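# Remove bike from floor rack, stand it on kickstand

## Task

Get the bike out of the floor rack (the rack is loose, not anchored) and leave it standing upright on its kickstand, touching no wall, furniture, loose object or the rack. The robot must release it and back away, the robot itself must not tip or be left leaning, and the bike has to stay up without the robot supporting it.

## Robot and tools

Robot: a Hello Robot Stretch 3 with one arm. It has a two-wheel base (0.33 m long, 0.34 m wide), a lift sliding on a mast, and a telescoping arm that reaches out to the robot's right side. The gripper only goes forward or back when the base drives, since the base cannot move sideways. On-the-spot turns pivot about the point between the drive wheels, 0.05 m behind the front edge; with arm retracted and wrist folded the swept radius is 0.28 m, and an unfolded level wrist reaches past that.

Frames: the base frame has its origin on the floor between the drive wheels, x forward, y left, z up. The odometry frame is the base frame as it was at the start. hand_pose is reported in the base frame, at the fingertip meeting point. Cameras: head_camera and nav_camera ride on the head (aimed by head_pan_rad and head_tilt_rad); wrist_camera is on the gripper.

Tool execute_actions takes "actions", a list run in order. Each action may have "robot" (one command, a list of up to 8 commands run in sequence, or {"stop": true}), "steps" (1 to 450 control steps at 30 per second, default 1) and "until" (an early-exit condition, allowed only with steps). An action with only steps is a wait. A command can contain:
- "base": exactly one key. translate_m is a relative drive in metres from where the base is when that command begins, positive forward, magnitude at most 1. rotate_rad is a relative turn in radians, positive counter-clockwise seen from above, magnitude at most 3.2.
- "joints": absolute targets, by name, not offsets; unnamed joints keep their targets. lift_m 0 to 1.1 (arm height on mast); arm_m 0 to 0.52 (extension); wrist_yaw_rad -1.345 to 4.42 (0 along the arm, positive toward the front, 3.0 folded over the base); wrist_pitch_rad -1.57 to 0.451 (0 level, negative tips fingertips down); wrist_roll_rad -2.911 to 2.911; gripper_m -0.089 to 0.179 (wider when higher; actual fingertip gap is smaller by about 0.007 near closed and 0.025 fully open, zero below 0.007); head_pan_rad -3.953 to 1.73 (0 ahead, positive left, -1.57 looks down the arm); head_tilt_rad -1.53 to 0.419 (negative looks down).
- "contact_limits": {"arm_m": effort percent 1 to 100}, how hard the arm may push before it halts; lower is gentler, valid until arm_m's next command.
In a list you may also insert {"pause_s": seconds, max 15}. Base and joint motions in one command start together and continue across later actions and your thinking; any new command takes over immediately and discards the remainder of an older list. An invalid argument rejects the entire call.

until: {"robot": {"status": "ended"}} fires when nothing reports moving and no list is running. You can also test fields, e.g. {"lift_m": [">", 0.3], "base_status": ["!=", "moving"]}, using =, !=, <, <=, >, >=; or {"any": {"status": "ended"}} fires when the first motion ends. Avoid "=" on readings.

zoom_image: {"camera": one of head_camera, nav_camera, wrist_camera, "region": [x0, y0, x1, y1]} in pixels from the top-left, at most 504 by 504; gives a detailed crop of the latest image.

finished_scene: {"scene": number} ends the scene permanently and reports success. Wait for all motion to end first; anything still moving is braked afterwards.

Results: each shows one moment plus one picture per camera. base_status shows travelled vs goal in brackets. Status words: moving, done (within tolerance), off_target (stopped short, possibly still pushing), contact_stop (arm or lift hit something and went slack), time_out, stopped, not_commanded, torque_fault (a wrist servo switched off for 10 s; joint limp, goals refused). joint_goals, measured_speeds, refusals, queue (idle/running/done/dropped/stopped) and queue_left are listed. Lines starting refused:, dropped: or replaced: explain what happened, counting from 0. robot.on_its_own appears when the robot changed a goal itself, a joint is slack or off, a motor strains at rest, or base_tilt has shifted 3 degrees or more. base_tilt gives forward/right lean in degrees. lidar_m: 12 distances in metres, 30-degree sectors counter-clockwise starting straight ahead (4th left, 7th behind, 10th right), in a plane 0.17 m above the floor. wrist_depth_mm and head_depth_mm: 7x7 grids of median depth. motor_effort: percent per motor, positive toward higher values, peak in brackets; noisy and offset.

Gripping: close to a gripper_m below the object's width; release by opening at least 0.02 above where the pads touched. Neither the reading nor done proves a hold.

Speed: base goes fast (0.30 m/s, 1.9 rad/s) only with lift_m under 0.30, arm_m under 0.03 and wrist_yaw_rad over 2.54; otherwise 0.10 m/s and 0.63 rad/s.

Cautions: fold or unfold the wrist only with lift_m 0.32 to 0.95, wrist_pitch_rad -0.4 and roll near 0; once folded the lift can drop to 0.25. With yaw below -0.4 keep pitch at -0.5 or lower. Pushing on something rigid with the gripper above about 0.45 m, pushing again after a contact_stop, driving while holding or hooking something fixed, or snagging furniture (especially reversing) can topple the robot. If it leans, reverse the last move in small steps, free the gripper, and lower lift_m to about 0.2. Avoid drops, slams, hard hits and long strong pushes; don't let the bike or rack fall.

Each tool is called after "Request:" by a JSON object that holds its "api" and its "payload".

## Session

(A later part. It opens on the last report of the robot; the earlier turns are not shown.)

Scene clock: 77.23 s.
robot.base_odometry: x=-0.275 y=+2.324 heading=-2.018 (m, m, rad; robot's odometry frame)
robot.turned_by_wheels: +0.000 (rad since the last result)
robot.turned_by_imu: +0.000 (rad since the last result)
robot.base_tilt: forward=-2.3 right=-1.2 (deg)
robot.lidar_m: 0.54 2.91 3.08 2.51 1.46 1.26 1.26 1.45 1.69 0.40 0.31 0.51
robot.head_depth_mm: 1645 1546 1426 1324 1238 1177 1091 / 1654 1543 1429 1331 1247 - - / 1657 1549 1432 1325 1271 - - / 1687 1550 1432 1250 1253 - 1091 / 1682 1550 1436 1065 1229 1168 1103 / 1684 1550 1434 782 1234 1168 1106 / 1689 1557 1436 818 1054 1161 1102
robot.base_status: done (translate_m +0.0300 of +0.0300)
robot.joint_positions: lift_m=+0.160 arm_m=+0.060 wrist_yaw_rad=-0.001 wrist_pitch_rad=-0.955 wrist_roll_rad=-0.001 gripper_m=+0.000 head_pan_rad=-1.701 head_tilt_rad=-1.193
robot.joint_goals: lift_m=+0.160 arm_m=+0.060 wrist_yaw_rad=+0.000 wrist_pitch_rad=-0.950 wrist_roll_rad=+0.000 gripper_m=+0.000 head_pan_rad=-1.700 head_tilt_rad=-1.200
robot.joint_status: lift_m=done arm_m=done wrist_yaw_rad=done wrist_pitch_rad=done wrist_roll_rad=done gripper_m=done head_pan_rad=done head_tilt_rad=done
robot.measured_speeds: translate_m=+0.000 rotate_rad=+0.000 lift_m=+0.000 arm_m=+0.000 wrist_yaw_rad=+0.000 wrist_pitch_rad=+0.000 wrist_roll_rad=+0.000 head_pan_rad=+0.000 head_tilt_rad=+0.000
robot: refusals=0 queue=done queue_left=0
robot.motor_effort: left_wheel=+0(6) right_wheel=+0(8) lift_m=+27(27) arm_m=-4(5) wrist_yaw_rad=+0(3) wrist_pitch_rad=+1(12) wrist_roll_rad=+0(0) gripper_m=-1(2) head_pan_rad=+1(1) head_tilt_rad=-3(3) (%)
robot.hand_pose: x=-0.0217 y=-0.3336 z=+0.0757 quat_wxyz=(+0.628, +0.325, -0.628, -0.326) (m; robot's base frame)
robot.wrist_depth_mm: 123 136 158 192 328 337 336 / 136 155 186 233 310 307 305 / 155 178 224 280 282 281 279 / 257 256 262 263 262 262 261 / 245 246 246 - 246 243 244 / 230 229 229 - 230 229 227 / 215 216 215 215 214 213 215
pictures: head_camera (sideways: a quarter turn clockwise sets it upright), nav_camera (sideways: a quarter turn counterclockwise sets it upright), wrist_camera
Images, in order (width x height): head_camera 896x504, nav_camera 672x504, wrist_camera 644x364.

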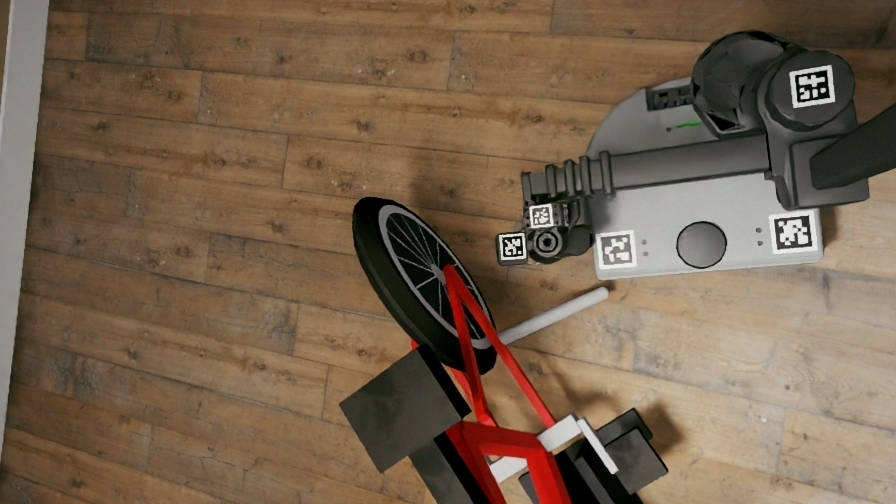

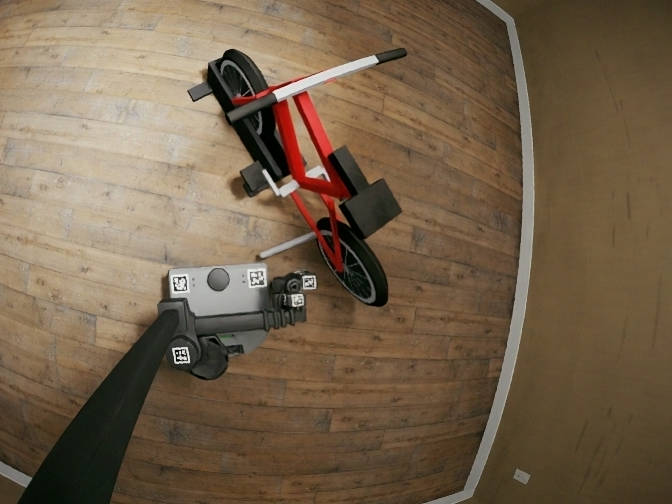

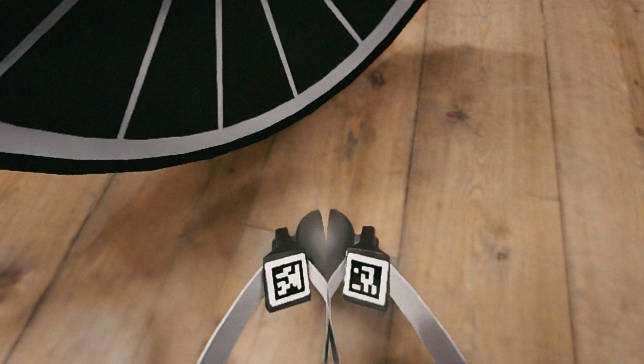

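Request:
{"api": "execute_actions", "payload": {"actions": [{"robot":[{"base":{"translate_m":-0.3},"joints":{"arm_m":0,"lift_m":0.5}},{"base":{"rotate_rad":0.49}},{"base":{"translate_m":0.42},"joints":{"wrist_pitch_rad":0,"gripper_m":0.12,"lift_m":0.4,"head_tilt_rad":-1.0,"head_pan_rad":-1.45}}],"steps":450,"until":{"robot":{"status":"ended"}}}]}}

Scene clock: 88.73 s.
robot.base_odometry: x=-0.127 y=+2.175 heading=-1.529 (m, m, rad; robot's odometry frame)
robot.turned_by_wheels: +0.490 (rad since the last result)
robot.turned_by_imu: +0.491 (rad since the last result)
robot.base_tilt: forward=-2.3 right=-1.3 (deg)
robot.lidar_m: 2.81 2.88 2.79 1.52 1.28 1.28 1.44 1.90 0.48 2.14 0.55 0.71
robot.head_depth_mm: 2064 1889 1646 877 1252 1183 1083 / 2173 1899 1653 929 1253 1201 - / 2229 1900 1644 1126 1290 - - / 2247 1896 1627 1219 1254 1203 - / 2238 1899 1654 928 1271 1191 1089 / 2246 1911 1653 1139 1274 1193 1088 / 2234 1911 1662 1240 1296 1191 1088
robot.base_status: done (translate_m +0.4200 of +0.4200)
robot.joint_positions: lift_m=+0.400 arm_m=+0.001 wrist_yaw_rad=-0.001 wrist_pitch_rad=-0.023 wrist_roll_rad=-0.001 gripper_m=+0.120 head_pan_rad=-1.457 head_tilt_rad=-1.001
robot.joint_goals: lift_m=+0.400 arm_m=+0.000 wrist_yaw_rad=+0.000 wrist_pitch_rad=+0.000 wrist_roll_rad=+0.000 gripper_m=+0.120 head_pan_rad=-1.450 head_tilt_rad=-1.000
robot.joint_status: lift_m=done arm_m=done wrist_yaw_rad=done wrist_pitch_rad=done wrist_roll_rad=done gripper_m=done head_pan_rad=done head_tilt_rad=done
robot.measured_speeds: translate_m=+0.000 rotate_rad=+0.000 lift_m=+0.000 arm_m=+0.000 wrist_yaw_rad=+0.000 wrist_pitch_rad=+0.000 wrist_roll_rad=+0.000 head_pan_rad=+0.000 head_tilt_rad=+0.000
robot: refusals=0 queue=done queue_left=0
robot.motor_effort: left_wheel=-3(7) right_wheel=+3(8) lift_m=+27(36) arm_m=-5(6) wrist_yaw_rad=+1(1) wrist_pitch_rad=+7(7) wrist_roll_rad=+0(0) gripper_m=+1(81) head_pan_rad=+5(29) head_tilt_rad=+0(10) (%)
robot.hand_pose: x=-0.0217 y=-0.4019 z=+0.5090 quat_wxyz=(+0.708, +0.008, -0.707, -0.009) (m; robot's base frame)
robot.wrist_depth_mm: - 259 - - - - - / - - - - - - - / - - - - - - - / - 278 295 305 282 243 - / 285 - - 298 307 - - / 290 320 - - 315 - - / 312 309 792 765 752 337 324
pictures: head_camera (sideways: a quarter turn clockwise sets it upright), nav_camera (sideways: a quarter turn counterclockwise sets it upright), wrist_camera
Images, in order (width x height): head_camera 896x504, nav_camera 672x504, wrist_camera 644x364.

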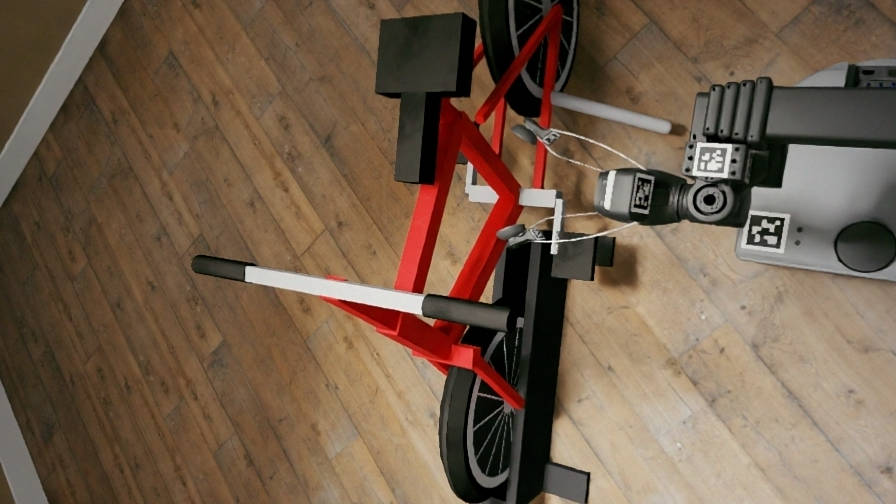

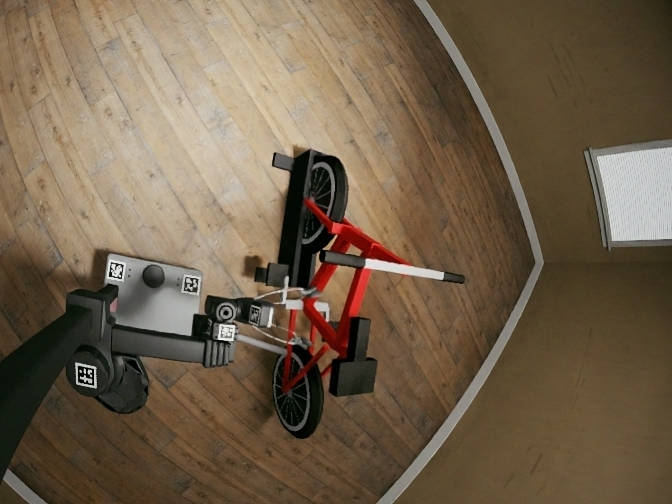

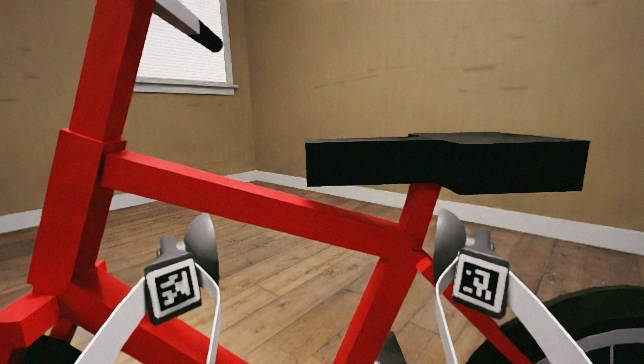

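Request:
{"api": "execute_actions", "payload": {"actions": [{"robot":[{"base":{"translate_m":0.05},"joints":{"wrist_roll_rad":1.57,"gripper_m":0.09,"lift_m":0.41}},{"joints":{"arm_m":0.06}}],"steps":450,"until":{"robot":{"status":"ended"}}}]}}

Scene clock: 92.20 s.
robot.base_odometry: x=-0.125 y=+2.125 heading=-1.529 (m, m, rad; robot's odometry frame)
robot.turned_by_wheels: +0.000 (rad since the last result)
robot.turned_by_imu: +0.000 (rad since the last result)
robot.base_tilt: forward=-2.4 right=-1.3 (deg)
robot.lidar_m: 2.77 2.85 2.84 1.56 1.32 1.31 1.49 0.76 0.50 0.54 0.53 2.45
robot.head_depth_mm: 2070 1913 1640 862 1254 1185 1084 / 2193 1892 1655 947 1305 - - / 2234 1908 1656 1424 1261 1172 - / 2245 1914 1623 900 1254 1203 - / 2245 1908 1658 1068 1272 1189 1090 / 2260 1906 1661 1149 1280 1189 1087 / 2236 1922 1667 1469 1293 1192 1088
robot.base_status: done (translate_m +0.0500 of +0.0500)
robot.joint_positions: lift_m=+0.410 arm_m=+0.060 wrist_yaw_rad=-0.001 wrist_pitch_rad=-0.022 wrist_roll_rad=+1.566 gripper_m=+0.090 head_pan_rad=-1.457 head_tilt_rad=-1.001
robot.joint_goals: lift_m=+0.410 arm_m=+0.060 wrist_yaw_rad=+0.000 wrist_pitch_rad=+0.000 wrist_roll_rad=+1.570 gripper_m=+0.090 head_pan_rad=-1.450 head_tilt_rad=-1.000
robot.joint_status: lift_m=done arm_m=done wrist_yaw_rad=done wrist_pitch_rad=done wrist_roll_rad=done gripper_m=done head_pan_rad=done head_tilt_rad=done
robot.measured_speeds: translate_m=+0.000 rotate_rad=+0.000 lift_m=+0.000 arm_m=+0.000 wrist_yaw_rad=+0.000 wrist_pitch_rad=+0.000 wrist_roll_rad=+0.000 head_pan_rad=+0.000 head_tilt_rad=+0.000
robot: refusals=0 queue=done queue_left=0
robot.motor_effort: left_wheel=-3(6) right_wheel=+3(7) lift_m=+33(34) arm_m=+5(4) wrist_yaw_rad=+1(1) wrist_pitch_rad=+7(7) wrist_roll_rad=+2(4) gripper_m=+0(80) head_pan_rad=+4(5) head_tilt_rad=+0(0) (%)
robot.hand_pose: x=-0.0216 y=-0.4603 z=+0.5186 quat_wxyz=(+0.003, +0.000, -1.000, -0.011) (m; robot's base frame)
robot.wrist_depth_mm: - - - 209 219 661 510 / - - - 214 225 227 229 / - - - 216 - 832 250 / - - - - - 815 556 / - - - - - 810 258 / - - - 259 - 721 247 / - 249 - 276 - 270 511
pictures: head_camera (sideways: a quarter turn clockwise sets it upright), nav_camera (sideways: a quarter turn counterclockwise sets it upright), wrist_camera
Images, in order (width x height): head_camera 896x504, nav_camera 672x504, wrist_camera 644x364.

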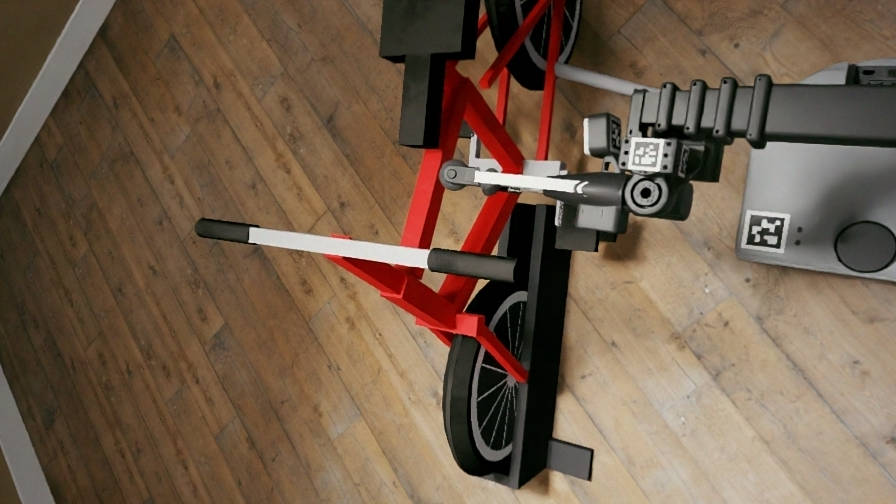

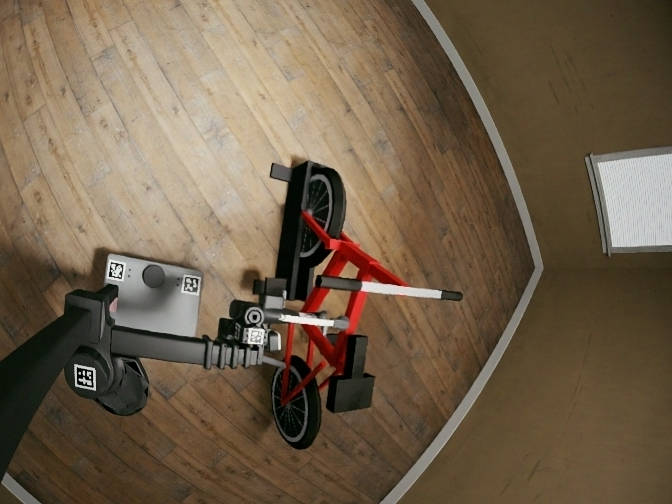

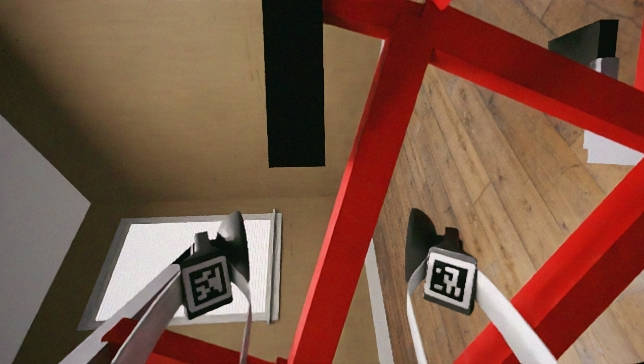

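Request:
{"api": "execute_actions", "payload": {"actions": [{"robot":[{"joints":{"wrist_roll_rad":1.85,"arm_m":0.105}},{"joints":{"gripper_m":-0.03}},{"base":{"translate_m":-0.1}}],"steps":450,"until":{"robot":{"status":"ended"}}}]}}

Scene clock: 97.50 s.
robot.base_odometry: x=-0.129 y=+2.225 heading=-1.529 (m, m, rad; robot's odometry frame)
robot.turned_by_wheels: +0.000 (rad since the last result)
robot.turned_by_imu: +0.000 (rad since the last result)
robot.base_tilt: forward=-2.5 right=-1.4 (deg)
robot.lidar_m: 2.85 2.91 2.66 1.48 1.24 1.24 1.40 1.86 0.46 0.54 0.57 0.71
robot.head_depth_mm: 2033 1901 1650 1432 1256 1184 1086 / 2124 1903 1653 871 1163 - - / 2237 1897 1657 936 - 1186 - / 2229 1901 1647 1220 1271 1203 - / 2242 1905 1598 1061 1272 1190 1085 / 2247 1913 1656 1047 1280 1191 1090 / 2232 1913 1663 1186 1296 1193 1090
robot.base_status: done (translate_m -0.1000 of -0.1000)
robot.joint_positions: lift_m=+0.410 arm_m=+0.105 wrist_yaw_rad=+0.002 wrist_pitch_rad=-0.022 wrist_roll_rad=+1.845 gripper_m=-0.030 head_pan_rad=-1.457 head_tilt_rad=-1.001
robot.joint_goals: lift_m=+0.410 arm_m=+0.105 wrist_yaw_rad=+0.000 wrist_pitch_rad=+0.000 wrist_roll_rad=+1.850 gripper_m=-0.030 head_pan_rad=-1.450 head_tilt_rad=-1.000
robot.joint_status: lift_m=done arm_m=done wrist_yaw_rad=done wrist_pitch_rad=done wrist_roll_rad=done gripper_m=done head_pan_rad=done head_tilt_rad=done
robot.measured_speeds: translate_m=+0.000 rotate_rad=+0.000 lift_m=+0.000 arm_m=+0.000 wrist_yaw_rad=+0.000 wrist_pitch_rad=+0.000 wrist_roll_rad=+0.000 head_pan_rad=+0.000 head_tilt_rad=+0.000
robot: refusals=0 queue=done queue_left=0
robot.motor_effort: left_wheel=-3(8) right_wheel=+3(4) lift_m=+33(33) arm_m=+5(8) wrist_yaw_rad=-1(5) wrist_pitch_rad=+7(7) wrist_roll_rad=+2(2) gripper_m=-9(87) head_pan_rad=+3(5) head_tilt_rad=+0(0) (%)
robot.hand_pose: x=-0.0208 y=-0.5053 z=+0.5186 quat_wxyz=(-0.136, -0.001, -0.991, -0.011) (m; robot's base frame)
robot.wrist_depth_mm: - - 127 - - 226 460 / - - 130 - - 660 310 / - - 132 188 187 187 190 / - - - - 189 835 550 / - - - 183 193 949 618 / - - - - 203 - 682 / - - - - 203 - 724
pictures: head_camera (sideways: a quarter turn clockwise sets it upright), nav_camera (sideways: a quarter turn counterclockwise sets it upright), wrist_camera
Images, in order (width x height): head_camera 896x504, nav_camera 672x504, wrist_camera 644x364.

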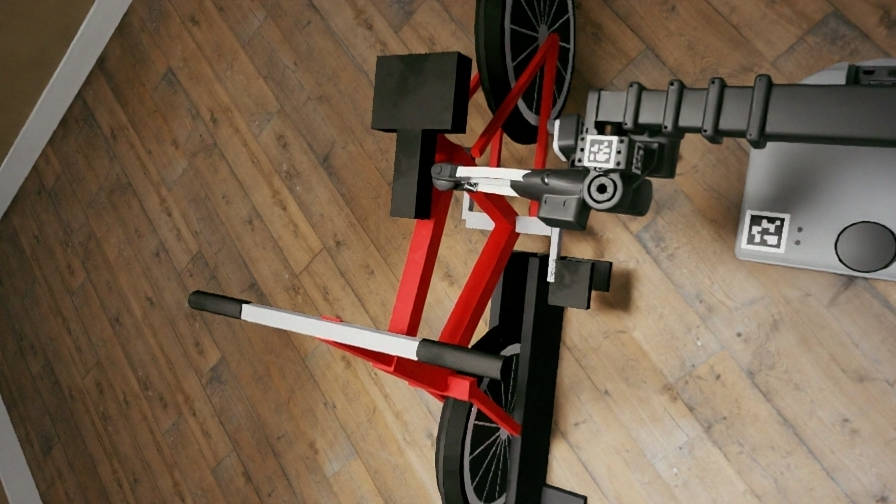

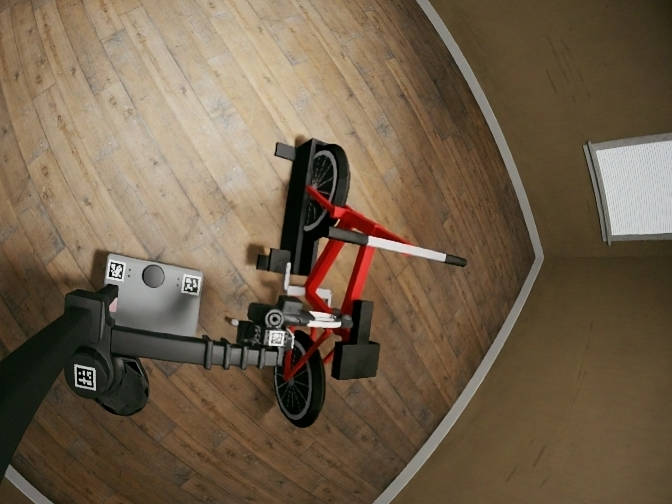

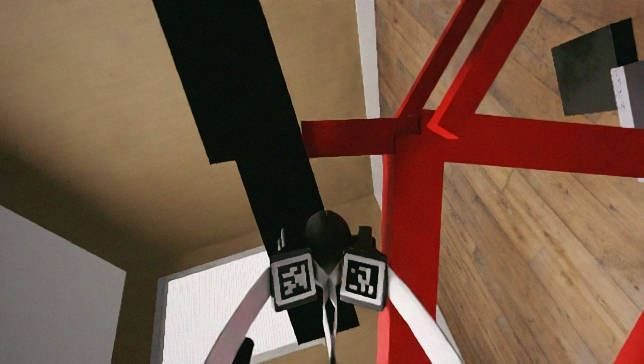

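Request:
{"api": "execute_actions", "payload": {"actions": [{"robot":[{"joints":{"arm_m":0.06}},{"base":{"translate_m":0.1},"joints":{"gripper_m":0.09}},{"joints":{"arm_m":0.15}},{"joints":{"gripper_m":-0.03}},{"base":{"translate_m":-0.08}}],"steps":450,"until":{"robot":{"status":"ended"}}}]}}

Scene clock: 106.23 s.
robot.base_odometry: x=-0.129 y=+2.205 heading=-1.529 (m, m, rad; robot's odometry frame)
robot.turned_by_wheels: +0.000 (rad since the last result)
robot.turned_by_imu: +0.000 (rad since the last result)
robot.base_tilt: forward=-2.4 right=-1.3 (deg)
robot.lidar_m: 2.84 2.90 2.67 1.49 1.25 1.25 1.42 0.77 0.51 0.53 0.53 2.51
robot.head_depth_mm: 2043 1885 1645 861 1252 1184 1083 / 2148 1900 1649 952 1327 - - / 2234 1904 1652 1425 - 1195 - / 2255 1908 1632 900 1260 1205 - / 2238 1909 1652 1068 1269 1186 1089 / 2248 1907 1651 1152 1271 1186 1089 / 2249 1914 1659 1471 1298 1190 1093
robot.base_status: done (translate_m -0.0800 of -0.0800)
robot.joint_positions: lift_m=+0.410 arm_m=+0.150 wrist_yaw_rad=-0.004 wrist_pitch_rad=-0.092 wrist_roll_rad=+1.850 gripper_m=-0.029 head_pan_rad=-1.457 head_tilt_rad=-1.001
robot.joint_goals: lift_m=+0.410 arm_m=+0.150 wrist_yaw_rad=+0.000 wrist_pitch_rad=+0.000 wrist_roll_rad=+1.850 gripper_m=-0.030 head_pan_rad=-1.450 head_tilt_rad=-1.000
robot.joint_status: lift_m=done arm_m=done wrist_yaw_rad=done wrist_pitch_rad=done wrist_roll_rad=done gripper_m=done head_pan_rad=done head_tilt_rad=done
robot.measured_speeds: translate_m=+0.000 rotate_rad=+0.000 lift_m=+0.000 arm_m=+0.000 wrist_yaw_rad=+0.000 wrist_pitch_rad=+0.000 wrist_roll_rad=+0.000 head_pan_rad=+0.000 head_tilt_rad=+0.000
robot: refusals=0 queue=done queue_left=0
robot.motor_effort: left_wheel=-3(6) right_wheel=+4(13) lift_m=+34(34) arm_m=+4(5) wrist_yaw_rad=+3(11) wrist_pitch_rad=+32(33) wrist_roll_rad=+0(2) gripper_m=-25(100) head_pan_rad=+5(3) head_tilt_rad=+0(0) (%)
robot.hand_pose: x=-0.0222 y=-0.5475 z=+0.5007 quat_wxyz=(-0.139, -0.008, -0.989, -0.046) (m; robot's base frame)
robot.wrist_depth_mm: - 127 - 140 900 609 242 / - 129 132 142 949 663 483 / - - 134 144 - 720 520 / - - 135 146 - 770 548 / - - - 147 - 844 588 / - - - 151 - 921 194 / - - - 154 - 920 185
pictures: head_camera (sideways: a quarter turn clockwise sets it upright), nav_camera (sideways: a quarter turn counterclockwise sets it upright), wrist_camera
Images, in order (width x height): head_camera 896x504, nav_camera 672x504, wrist_camera 644x364.

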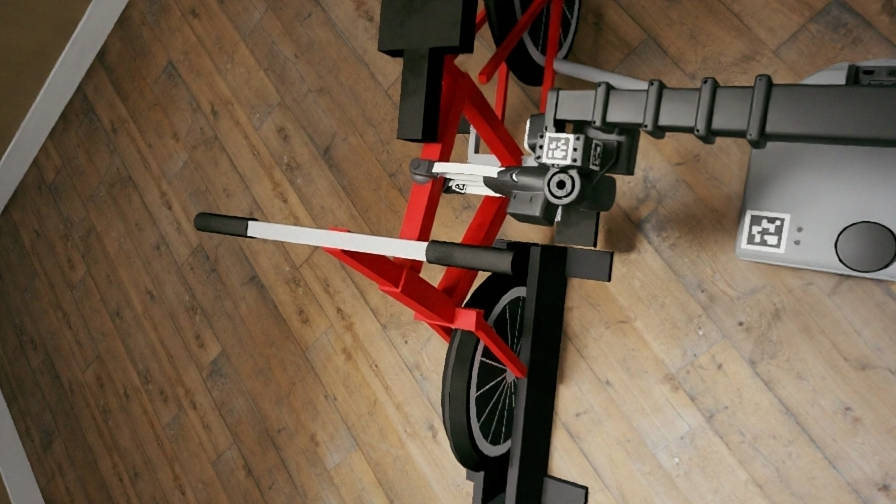

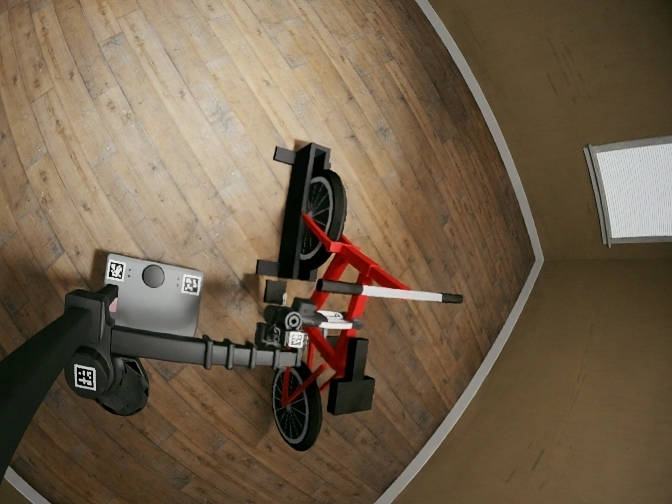

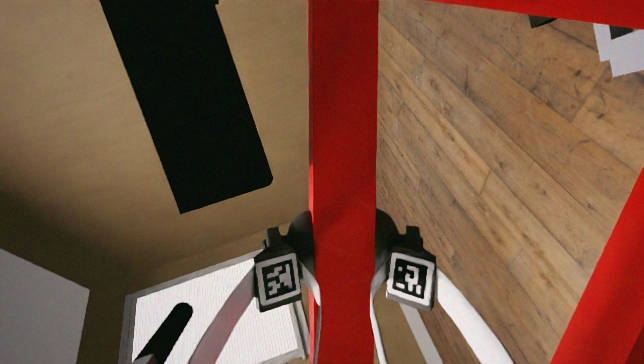

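Rolling. Ease lift and continue.

Request:
{"api": "execute_actions", "payload": {"actions": [{"robot":{"joints":{"lift_m":0.393,"head_pan_rad":-1.1},"base":{"translate_m":-0.35}},"steps":450,"until":{"robot":{"status":"ended"}}}]}}

Scene clock: 111.03 s.
robot.base_odometry: x=-0.143 y=+2.555 heading=-1.529 (m, m, rad; robot's odometry frame)
robot.turned_by_wheels: +0.000 (rad since the last result)
robot.turned_by_imu: +0.000 (rad since the last result)
robot.base_tilt: forward=-2.4 right=-1.4 (deg)
robot.lidar_m: 3.14 3.14 2.13 1.18 1.00 1.00 1.12 0.79 0.52 0.54 0.53 2.77
robot.head_depth_mm: 2230 1907 1616 1480 1138 - 1073 / 2235 1907 1645 952 1087 1186 - / 2221 1887 1657 993 1274 1183 - / 2242 1898 1655 1170 1306 1185 1115 / 2224 1907 1659 1287 1307 1187 1087 / 2246 1914 1655 1400 1312 1193 1088 / 2252 1903 1661 1416 1314 1187 1088
robot.base_status: done (translate_m -0.3500 of -0.3500)
robot.joint_positions: lift_m=+0.393 arm_m=+0.150 wrist_yaw_rad=+0.038 wrist_pitch_rad=-0.053 wrist_roll_rad=+1.852 gripper_m=-0.029 head_pan_rad=-1.107 head_tilt_rad=-1.001
robot.joint_goals: lift_m=+0.393 arm_m=+0.150 wrist_yaw_rad=+0.043 wrist_pitch_rad=+0.000 wrist_roll_rad=+1.850 gripper_m=-0.030 head_pan_rad=-1.100 head_tilt_rad=-1.000
robot.joint_status: lift_m=done arm_m=done wrist_yaw_rad=done wrist_pitch_rad=done wrist_roll_rad=done gripper_m=done head_pan_rad=done head_tilt_rad=done
robot.measured_speeds: translate_m=+0.000 rotate_rad=+0.000 lift_m=+0.000 arm_m=+0.000 wrist_yaw_rad=+0.000 wrist_pitch_rad=+0.000 wrist_roll_rad=+0.000 head_pan_rad=+0.000 head_tilt_rad=+0.000
robot: refusals=0 queue=done queue_left=0
robot.on_its_own: wrist_yaw_rad is held at +0.043, not at your +0.000, by its stall guard, which is not easing now
robot.motor_effort: left_wheel=-4(11) right_wheel=+6(28) lift_m=+30(35) arm_m=+4(5) wrist_yaw_rad=+5(49) wrist_pitch_rad=+19(32) wrist_roll_rad=-1(1) gripper_m=-21(25) head_pan_rad=+5(37) head_tilt_rad=+0(0) (%)
robot.hand_pose: x=-0.0116 y=-0.5491 z=+0.4937 quat_wxyz=(-0.139, +0.015, -0.990, -0.029) (m; robot's base frame)
robot.wrist_depth_mm: - 124 - 136 - 644 257 / - 127 164 139 - 684 486 / - 130 132 142 - 741 521 / - - 135 145 - 785 547 / - - - 147 - 883 585 / - - - 150 - 972 191 / - - - 156 - - 179
pictures: head_camera (sideways: a quarter turn clockwise sets it upright), nav_camera (sideways: a quarter turn counterclockwise sets it upright), wrist_camera
Images, in order (width x height): head_camera 896x504, nav_camera 672x504, wrist_camera 644x364.

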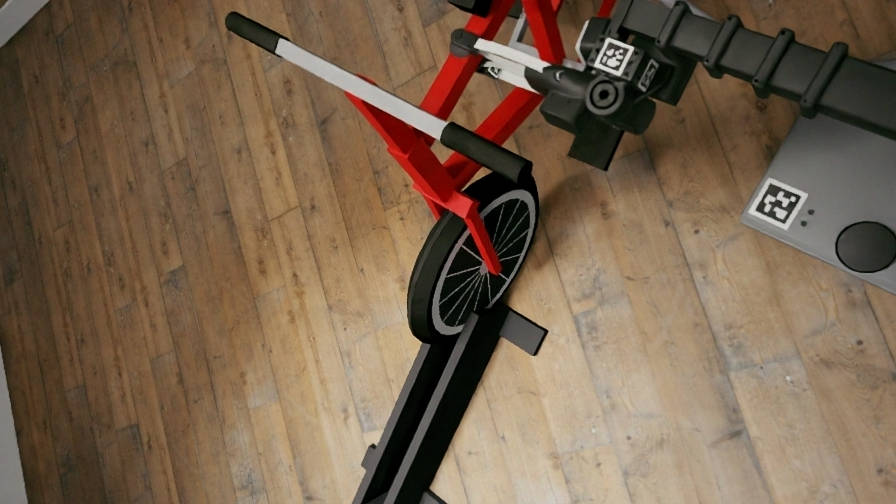

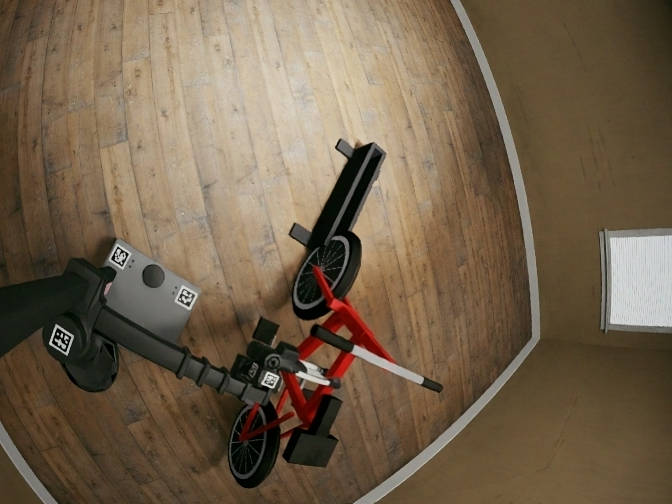

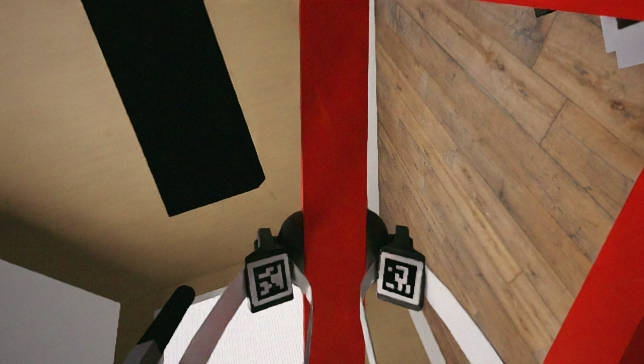

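Back further, then lean toward the stand.

Request:
{"api": "execute_actions", "payload": {"actions": [{"robot":[{"joints":{"head_pan_rad":-1.6},"base":{"translate_m":-0.18}},{"joints":{"arm_m":0.11}}],"steps":450,"until":{"robot":{"status":"ended"}}}]}}

Scene clock: 115.33 s.
robot.base_odometry: x=-0.151 y=+2.734 heading=-1.529 (m, m, rad; robot's odometry frame)
robot.turned_by_wheels: +0.000 (rad since the last result)
robot.turned_by_imu: +0.000 (rad since the last result)
robot.base_tilt: forward=-2.5 right=-1.3 (deg)
robot.lidar_m: 3.30 3.25 1.89 1.03 0.87 0.86 0.98 0.79 0.52 0.53 0.52 2.90
robot.head_depth_mm: 1529 1734 1641 1036 1292 1185 1084 / 1654 1822 1649 878 1288 1193 - / 1800 1899 1658 1129 1349 1201 - / 1975 1899 1653 1486 1268 1205 - / 2143 1909 1620 846 1274 1190 1089 / 2226 1917 1663 1468 1273 1189 1088 / 2242 1912 1665 1465 1275 1189 1088
robot.base_status: done (translate_m -0.1800 of -0.1800)
robot.joint_positions: lift_m=+0.393 arm_m=+0.110 wrist_yaw_rad=+0.041 wrist_pitch_rad=-0.060 wrist_roll_rad=+1.852 gripper_m=-0.029 head_pan_rad=-1.593 head_tilt_rad=-1.001
robot.joint_goals: lift_m=+0.393 arm_m=+0.110 wrist_yaw_rad=+0.043 wrist_pitch_rad=+0.000 wrist_roll_rad=+1.850 gripper_m=-0.030 head_pan_rad=-1.600 head_tilt_rad=-1.000
robot.joint_status: lift_m=done arm_m=done wrist_yaw_rad=done wrist_pitch_rad=done wrist_roll_rad=done gripper_m=done head_pan_rad=done head_tilt_rad=done
robot.measured_speeds: translate_m=+0.000 rotate_rad=+0.000 lift_m=+0.000 arm_m=+0.000 wrist_yaw_rad=+0.000 wrist_pitch_rad=+0.000 wrist_roll_rad=+0.000 head_pan_rad=+0.000 head_tilt_rad=+0.000
robot: refusals=0 queue=done queue_left=0
robot.on_its_own: wrist_yaw_rad is held at +0.043, not at your +0.000, by its stall guard, which is not easing now
robot.motor_effort: left_wheel=-3(8) right_wheel=+4(10) lift_m=+32(31) arm_m=-1(5) wrist_yaw_rad=+3(12) wrist_pitch_rad=+21(21) wrist_roll_rad=-1(1) gripper_m=-23(23) head_pan_rad=-5(41) head_tilt_rad=+0(0) (%)
robot.hand_pose: x=-0.0110 y=-0.5092 z=+0.4920 quat_wxyz=(-0.139, +0.016, -0.990, -0.033) (m; robot's base frame)
robot.wrist_depth_mm: 986 124 - 143 - 565 188 / - 127 - 145 - 670 463 / - - 133 147 - 737 513 / - - 134 149 - 782 536 / - - - 151 - 878 203 / - - - 152 - 957 192 / - - - 156 - - 185
pictures: head_camera (sideways: a quarter turn clockwise sets it upright), nav_camera (sideways: a quarter turn counterclockwise sets it upright), wrist_camera
Images, in order (width x height): head_camera 896x504, nav_camera 672x504, wrist_camera 644x364.

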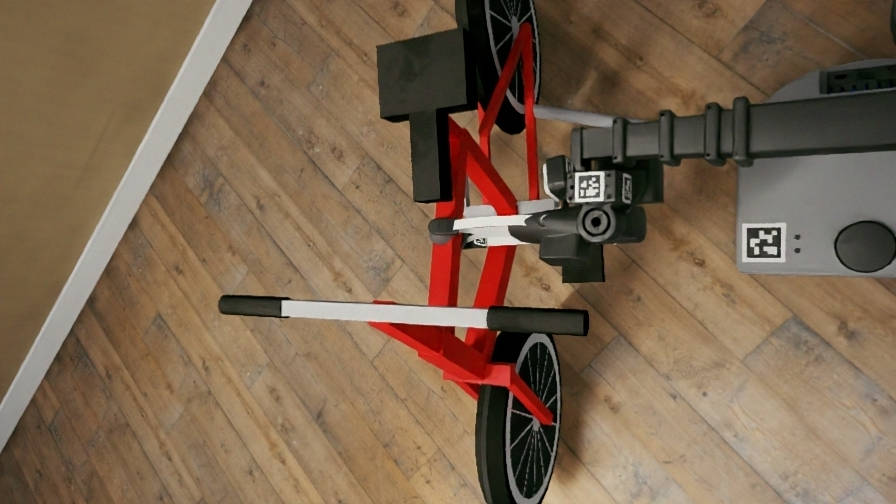

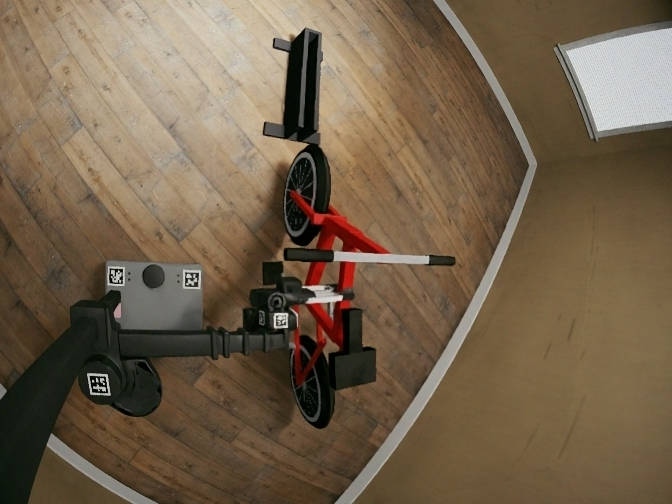

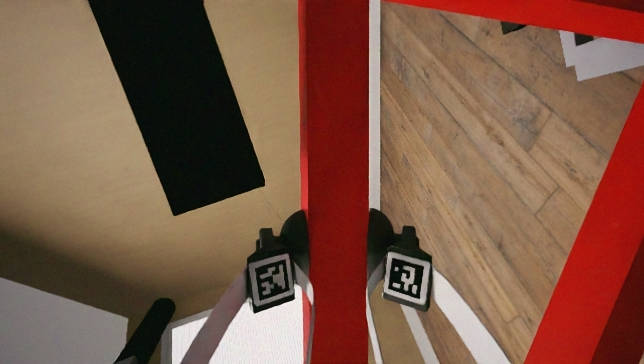

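Lean more with a gentle limit.

Request:
{"api": "execute_actions", "payload": {"actions": [{"robot":{"joints":{"arm_m":0.07,"lift_m":0.385,"head_pan_rad":-2.0},"contact_limits":{"arm_m":12}},"steps":150,"until":{"robot":{"status":"ended"}}}]}}

Scene clock: 116.63 s.
robot.base_odometry: x=-0.151 y=+2.734 heading=-1.529 (m, m, rad; robot's odometry frame)
robot.turned_by_wheels: +0.000 (rad since the last result)
robot.turned_by_imu: +0.000 (rad since the last result)
robot.base_tilt: forward=-2.5 right=-1.3 (deg)
robot.lidar_m: 3.26 3.26 1.88 1.03 0.87 0.87 0.98 0.77 0.52 0.36 0.51 0.68
robot.head_depth_mm: 1377 1613 1652 1461 1315 1184 - / 1423 1675 1661 1391 1307 1205 - / 1484 1749 1650 1125 1312 - - / 1540 1797 1662 882 1334 1186 - / 1603 1839 1653 1219 1142 1179 1087 / 1666 1860 1664 1473 1258 1172 1088 / 1743 1908 1664 1418 917 1192 1088
robot.base_status: done (translate_m -0.1800 of -0.1800)
robot.joint_positions: lift_m=+0.385 arm_m=+0.070 wrist_yaw_rad=+0.042 wrist_pitch_rad=-0.055 wrist_roll_rad=+1.852 gripper_m=-0.029 head_pan_rad=-1.993 head_tilt_rad=-1.001
robot.joint_goals: lift_m=+0.385 arm_m=+0.070 wrist_yaw_rad=+0.043 wrist_pitch_rad=+0.000 wrist_roll_rad=+1.850 gripper_m=-0.030 head_pan_rad=-2.000 head_tilt_rad=-1.000
robot.joint_status: lift_m=done arm_m=done wrist_yaw_rad=done wrist_pitch_rad=done wrist_roll_rad=done gripper_m=done head_pan_rad=done head_tilt_rad=done
robot.measured_speeds: translate_m=+0.000 rotate_rad=+0.000 lift_m=+0.000 arm_m=+0.000 wrist_yaw_rad=+0.000 wrist_pitch_rad=+0.000 wrist_roll_rad=+0.000 head_pan_rad=+0.000 head_tilt_rad=+0.000
robot: refusals=0 queue=done queue_left=0
robot.on_its_own: wrist_yaw_rad is held at +0.043, not at your +0.000, by its stall guard, which is not easing now
robot.motor_effort: left_wheel=-3(3) right_wheel=+4(5) lift_m=+31(31) arm_m=+1(3) wrist_yaw_rad=+1(3) wrist_pitch_rad=+19(21) wrist_roll_rad=-1(1) gripper_m=-23(24) head_pan_rad=-5(37) head_tilt_rad=+0(1) (%)
robot.contact_limits: arm_m 12 (drawing in: default 26, maximum 42; extending or still: default 36, maximum 59)
robot.hand_pose: x=-0.0107 y=-0.4692 z=+0.4853 quat_wxyz=(-0.139, +0.017, -0.990, -0.030) (m; robot's base frame)
robot.wrist_depth_mm: - 123 - 149 928 196 192 / - 125 - 149 - 655 271 / - - 133 151 - 718 230 / - - 134 152 - 785 215 / - - - 153 - 853 203 / - - - 155 - 952 201 / - - - 158 - 220 200
pictures: head_camera (sideways: a quarter turn clockwise sets it upright), nav_camera (sideways: a quarter turn counterclockwise sets it upright), wrist_camera
Images, in order (width x height): head_camera 896x504, nav_camera 672x504, wrist_camera 644x364.

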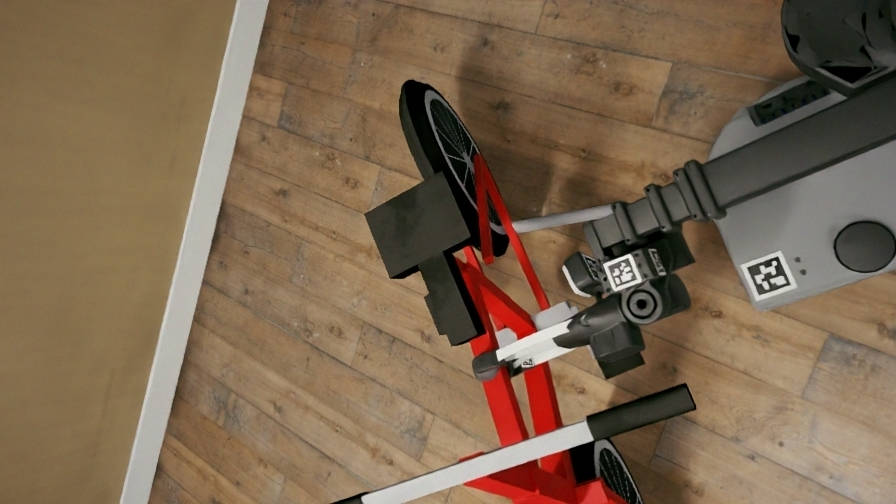

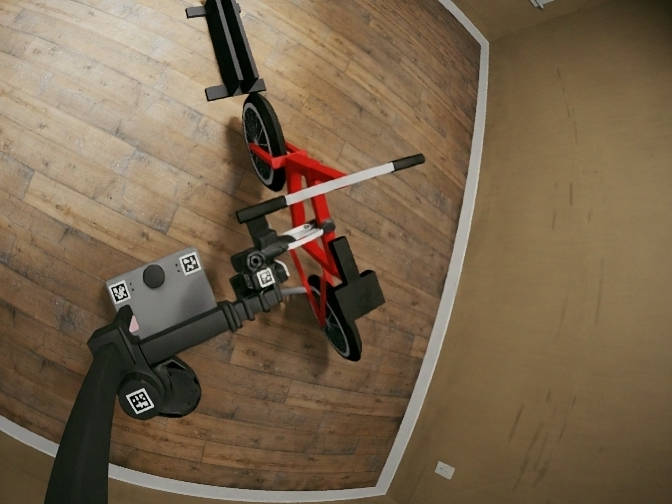

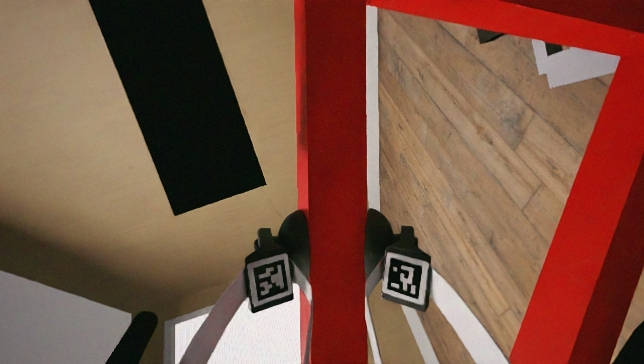

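Request:
{"api": "execute_actions", "payload": {"actions": [{"robot":{"joints":{"arm_m":0.04,"lift_m":0.378},"contact_limits":{"arm_m":10}},"steps":150,"until":{"robot":{"status":"ended"}}}]}}

Scene clock: 117.83 s.
robot.base_odometry: x=-0.151 y=+2.734 heading=-1.529 (m, m, rad; robot's odometry frame)
robot.turned_by_wheels: +0.000 (rad since the last result)
robot.turned_by_imu: +0.000 (rad since the last result)
robot.base_tilt: forward=-2.4 right=-1.4 (deg)
robot.lidar_m: 3.28 3.25 1.89 1.03 0.87 0.86 0.98 0.75 0.52 0.36 0.50 0.66
robot.head_depth_mm: 1375 1615 1645 1462 1310 1184 - / 1427 1678 1657 1417 1305 1199 - / 1471 1754 1660 1070 1310 - - / 1539 1787 1660 870 1311 - - / 1604 1829 1654 1441 1208 1171 1089 / 1677 1877 1656 1463 1033 1159 1090 / 1751 1904 1654 1428 890 1190 1088
robot.base_status: done (translate_m -0.1800 of -0.1800)
robot.joint_positions: lift_m=+0.378 arm_m=+0.040 wrist_yaw_rad=+0.043 wrist_pitch_rad=-0.053 wrist_roll_rad=+1.852 gripper_m=-0.029 head_pan_rad=-1.993 head_tilt_rad=-1.001
robot.joint_goals: lift_m=+0.378 arm_m=+0.040 wrist_yaw_rad=+0.043 wrist_pitch_rad=+0.000 wrist_roll_rad=+1.850 gripper_m=-0.030 head_pan_rad=-2.000 head_tilt_rad=-1.000
robot.joint_status: lift_m=done arm_m=done wrist_yaw_rad=done wrist_pitch_rad=done wrist_roll_rad=done gripper_m=done head_pan_rad=done head_tilt_rad=done
robot.measured_speeds: translate_m=+0.000 rotate_rad=+0.000 lift_m=+0.000 arm_m=+0.000 wrist_yaw_rad=+0.000 wrist_pitch_rad=+0.000 wrist_roll_rad=+0.000 head_pan_rad=+0.000 head_tilt_rad=+0.000
robot: refusals=0 queue=done queue_left=0
robot.on_its_own: wrist_yaw_rad is held at +0.043, not at your +0.000, by its stall guard, which is not easing now
robot.motor_effort: left_wheel=-3(3) right_wheel=+4(4) lift_m=+30(31) arm_m=+3(3) wrist_yaw_rad=+1(2) wrist_pitch_rad=+19(19) wrist_roll_rad=-1(1) gripper_m=-23(23) head_pan_rad=-5(5) head_tilt_rad=+1(0) (%)
robot.contact_limits: arm_m 10 (drawing in: default 26, maximum 42; extending or still: default 36, maximum 59)
robot.hand_pose: x=-0.0104 y=-0.4391 z=+0.4787 quat_wxyz=(-0.139, +0.017, -0.990, -0.030) (m; robot's base frame)
robot.wrist_depth_mm: - 122 - 151 856 195 209 / - 124 132 152 - 663 237 / - - 132 154 - 723 229 / - - 133 155 - 776 218 / - - - 155 - 853 214 / - - - 157 - 911 212 / - - - 159 - 222 212
pictures: head_camera (sideways: a quarter turn clockwise sets it upright), nav_camera (sideways: a quarter turn counterclockwise sets it upright), wrist_camera
Images, in order (width x height): head_camera 896x504, nav_camera 672x504, wrist_camera 644x364.

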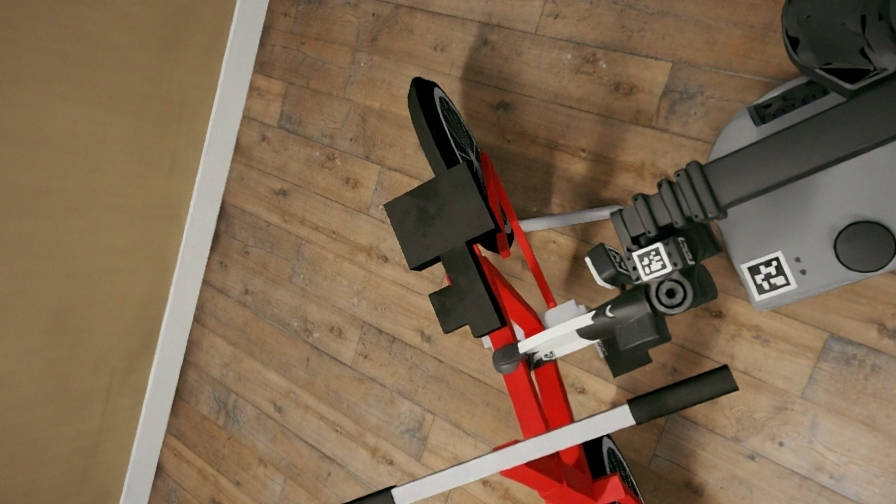

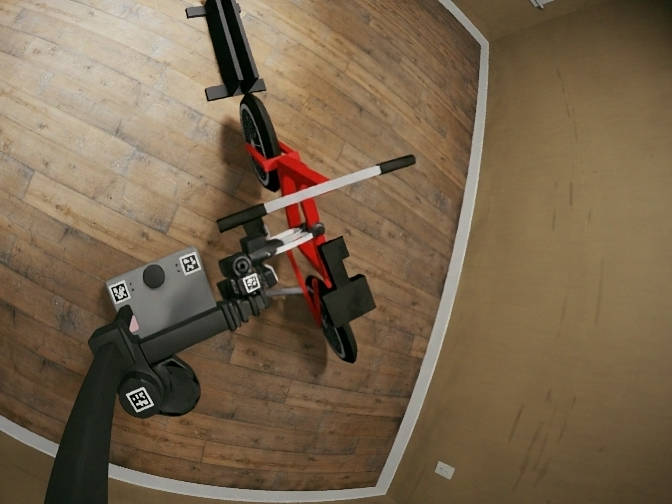

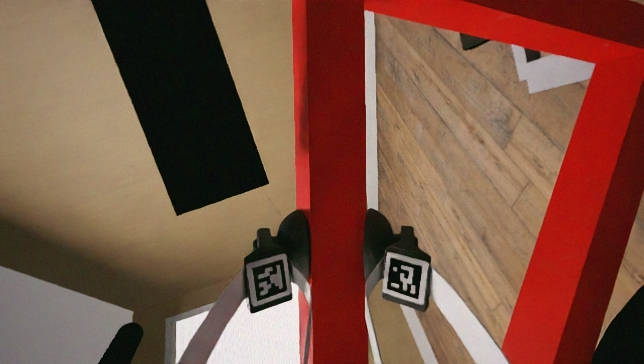

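Request:
{"api": "execute_actions", "payload": {"actions": [{"robot":[{"joints":{"arm_m":0.015,"lift_m":0.37},"contact_limits":{"arm_m":10}}],"steps":150,"until":{"robot":{"status":"ended"}}},{"robot":{"joints":{"gripper_m":0.07}},"steps":60}]}}

Scene clock: 121.13 s.
robot.base_odometry: x=-0.151 y=+2.734 heading=-1.529 (m, m, rad; robot's odometry frame)
robot.turned_by_wheels: +0.000 (rad since the last result)
robot.turned_by_imu: +0.000 (rad since the last result)
robot.base_tilt: forward=-2.4 right=-1.3 (deg)
robot.lidar_m: 3.28 3.27 1.89 1.03 0.87 0.87 0.98 0.75 0.51 0.36 0.51 0.59
robot.head_depth_mm: 1379 1610 1649 1459 1306 1188 - / 1425 1681 1647 1420 1308 1203 - / 1470 1753 1661 1058 1310 - - / 1535 1788 1660 867 1292 - - / 1602 1840 1666 1452 1140 1154 1088 / 1668 1868 1664 1464 999 1186 1091 / 1750 1921 1667 1471 892 1190 1088
robot.base_status: done (translate_m -0.1800 of -0.1800)
robot.joint_positions: lift_m=+0.370 arm_m=+0.015 wrist_yaw_rad=+0.046 wrist_pitch_rad=-0.023 wrist_roll_rad=+1.852 gripper_m=+0.070 head_pan_rad=-1.993 head_tilt_rad=-1.000
robot.joint_goals: lift_m=+0.370 arm_m=+0.015 wrist_yaw_rad=+0.043 wrist_pitch_rad=+0.000 wrist_roll_rad=+1.850 gripper_m=+0.070 head_pan_rad=-2.000 head_tilt_rad=-1.000
robot.joint_status: lift_m=done arm_m=done wrist_yaw_rad=done wrist_pitch_rad=done wrist_roll_rad=done gripper_m=done head_pan_rad=done head_tilt_rad=done
robot.measured_speeds: translate_m=+0.000 rotate_rad=+0.000 lift_m=+0.000 arm_m=+0.000 wrist_yaw_rad=+0.000 wrist_pitch_rad=+0.000 wrist_roll_rad=+0.000 head_pan_rad=+0.000 head_tilt_rad=+0.000
robot: refusals=0 queue=done queue_left=0
robot.on_its_own: wrist_yaw_rad is held at +0.043, not at your +0.000, by its stall guard, which is not easing now
robot.motor_effort: left_wheel=+0(5) right_wheel=+1(4) lift_m=+31(29) arm_m=-4(10) wrist_yaw_rad=-1(13) wrist_pitch_rad=+8(19) wrist_roll_rad=-1(1) gripper_m=+1(80) head_pan_rad=-3(5) head_tilt_rad=+1(0) (%)
robot.contact_limits: arm_m 10 (drawing in: default 26, maximum 42; extending or still: default 36, maximum 59)
robot.hand_pose: x=-0.0096 y=-0.4157 z=+0.4784 quat_wxyz=(-0.140, +0.021, -0.990, -0.015) (m; robot's base frame)
robot.wrist_depth_mm: - 135 - 164 200 196 215 / - - 143 166 - 700 241 / - - 144 167 - 766 236 / - - 145 168 - 803 224 / - - - 169 - 875 220 / - - - 171 - 928 218 / - - - 171 - 233 250
pictures: head_camera (sideways: a quarter turn clockwise sets it upright), nav_camera (sideways: a quarter turn counterclockwise sets it upright), wrist_camera
Images, in order (width x height): head_camera 896x504, nav_camera 672x504, wrist_camera 644x364.

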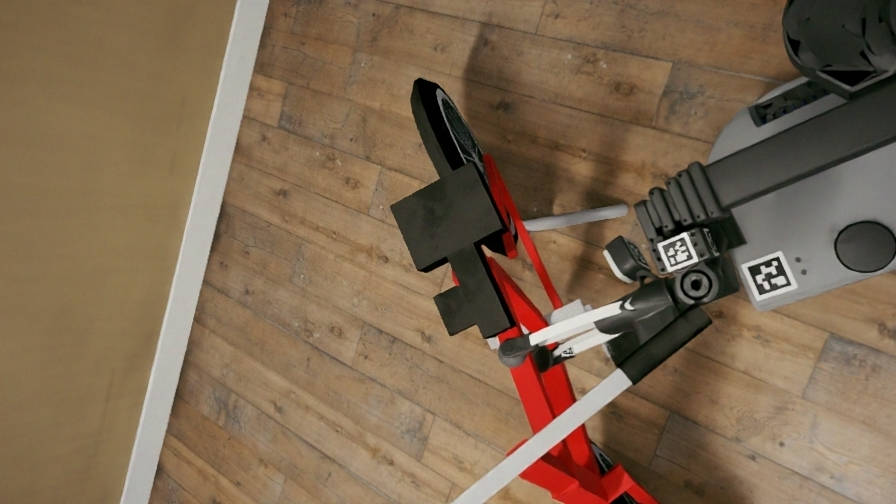

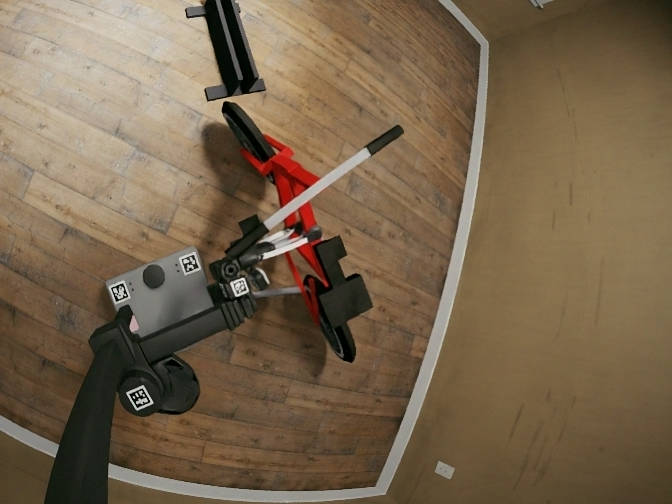

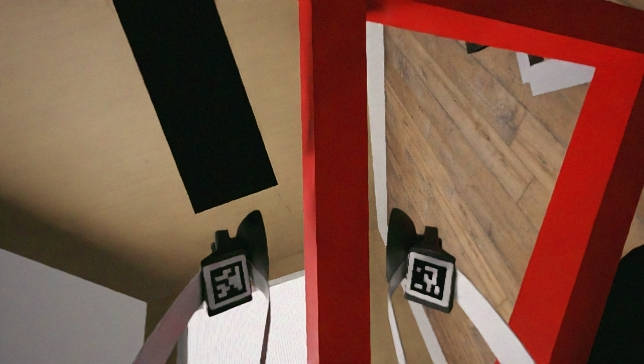

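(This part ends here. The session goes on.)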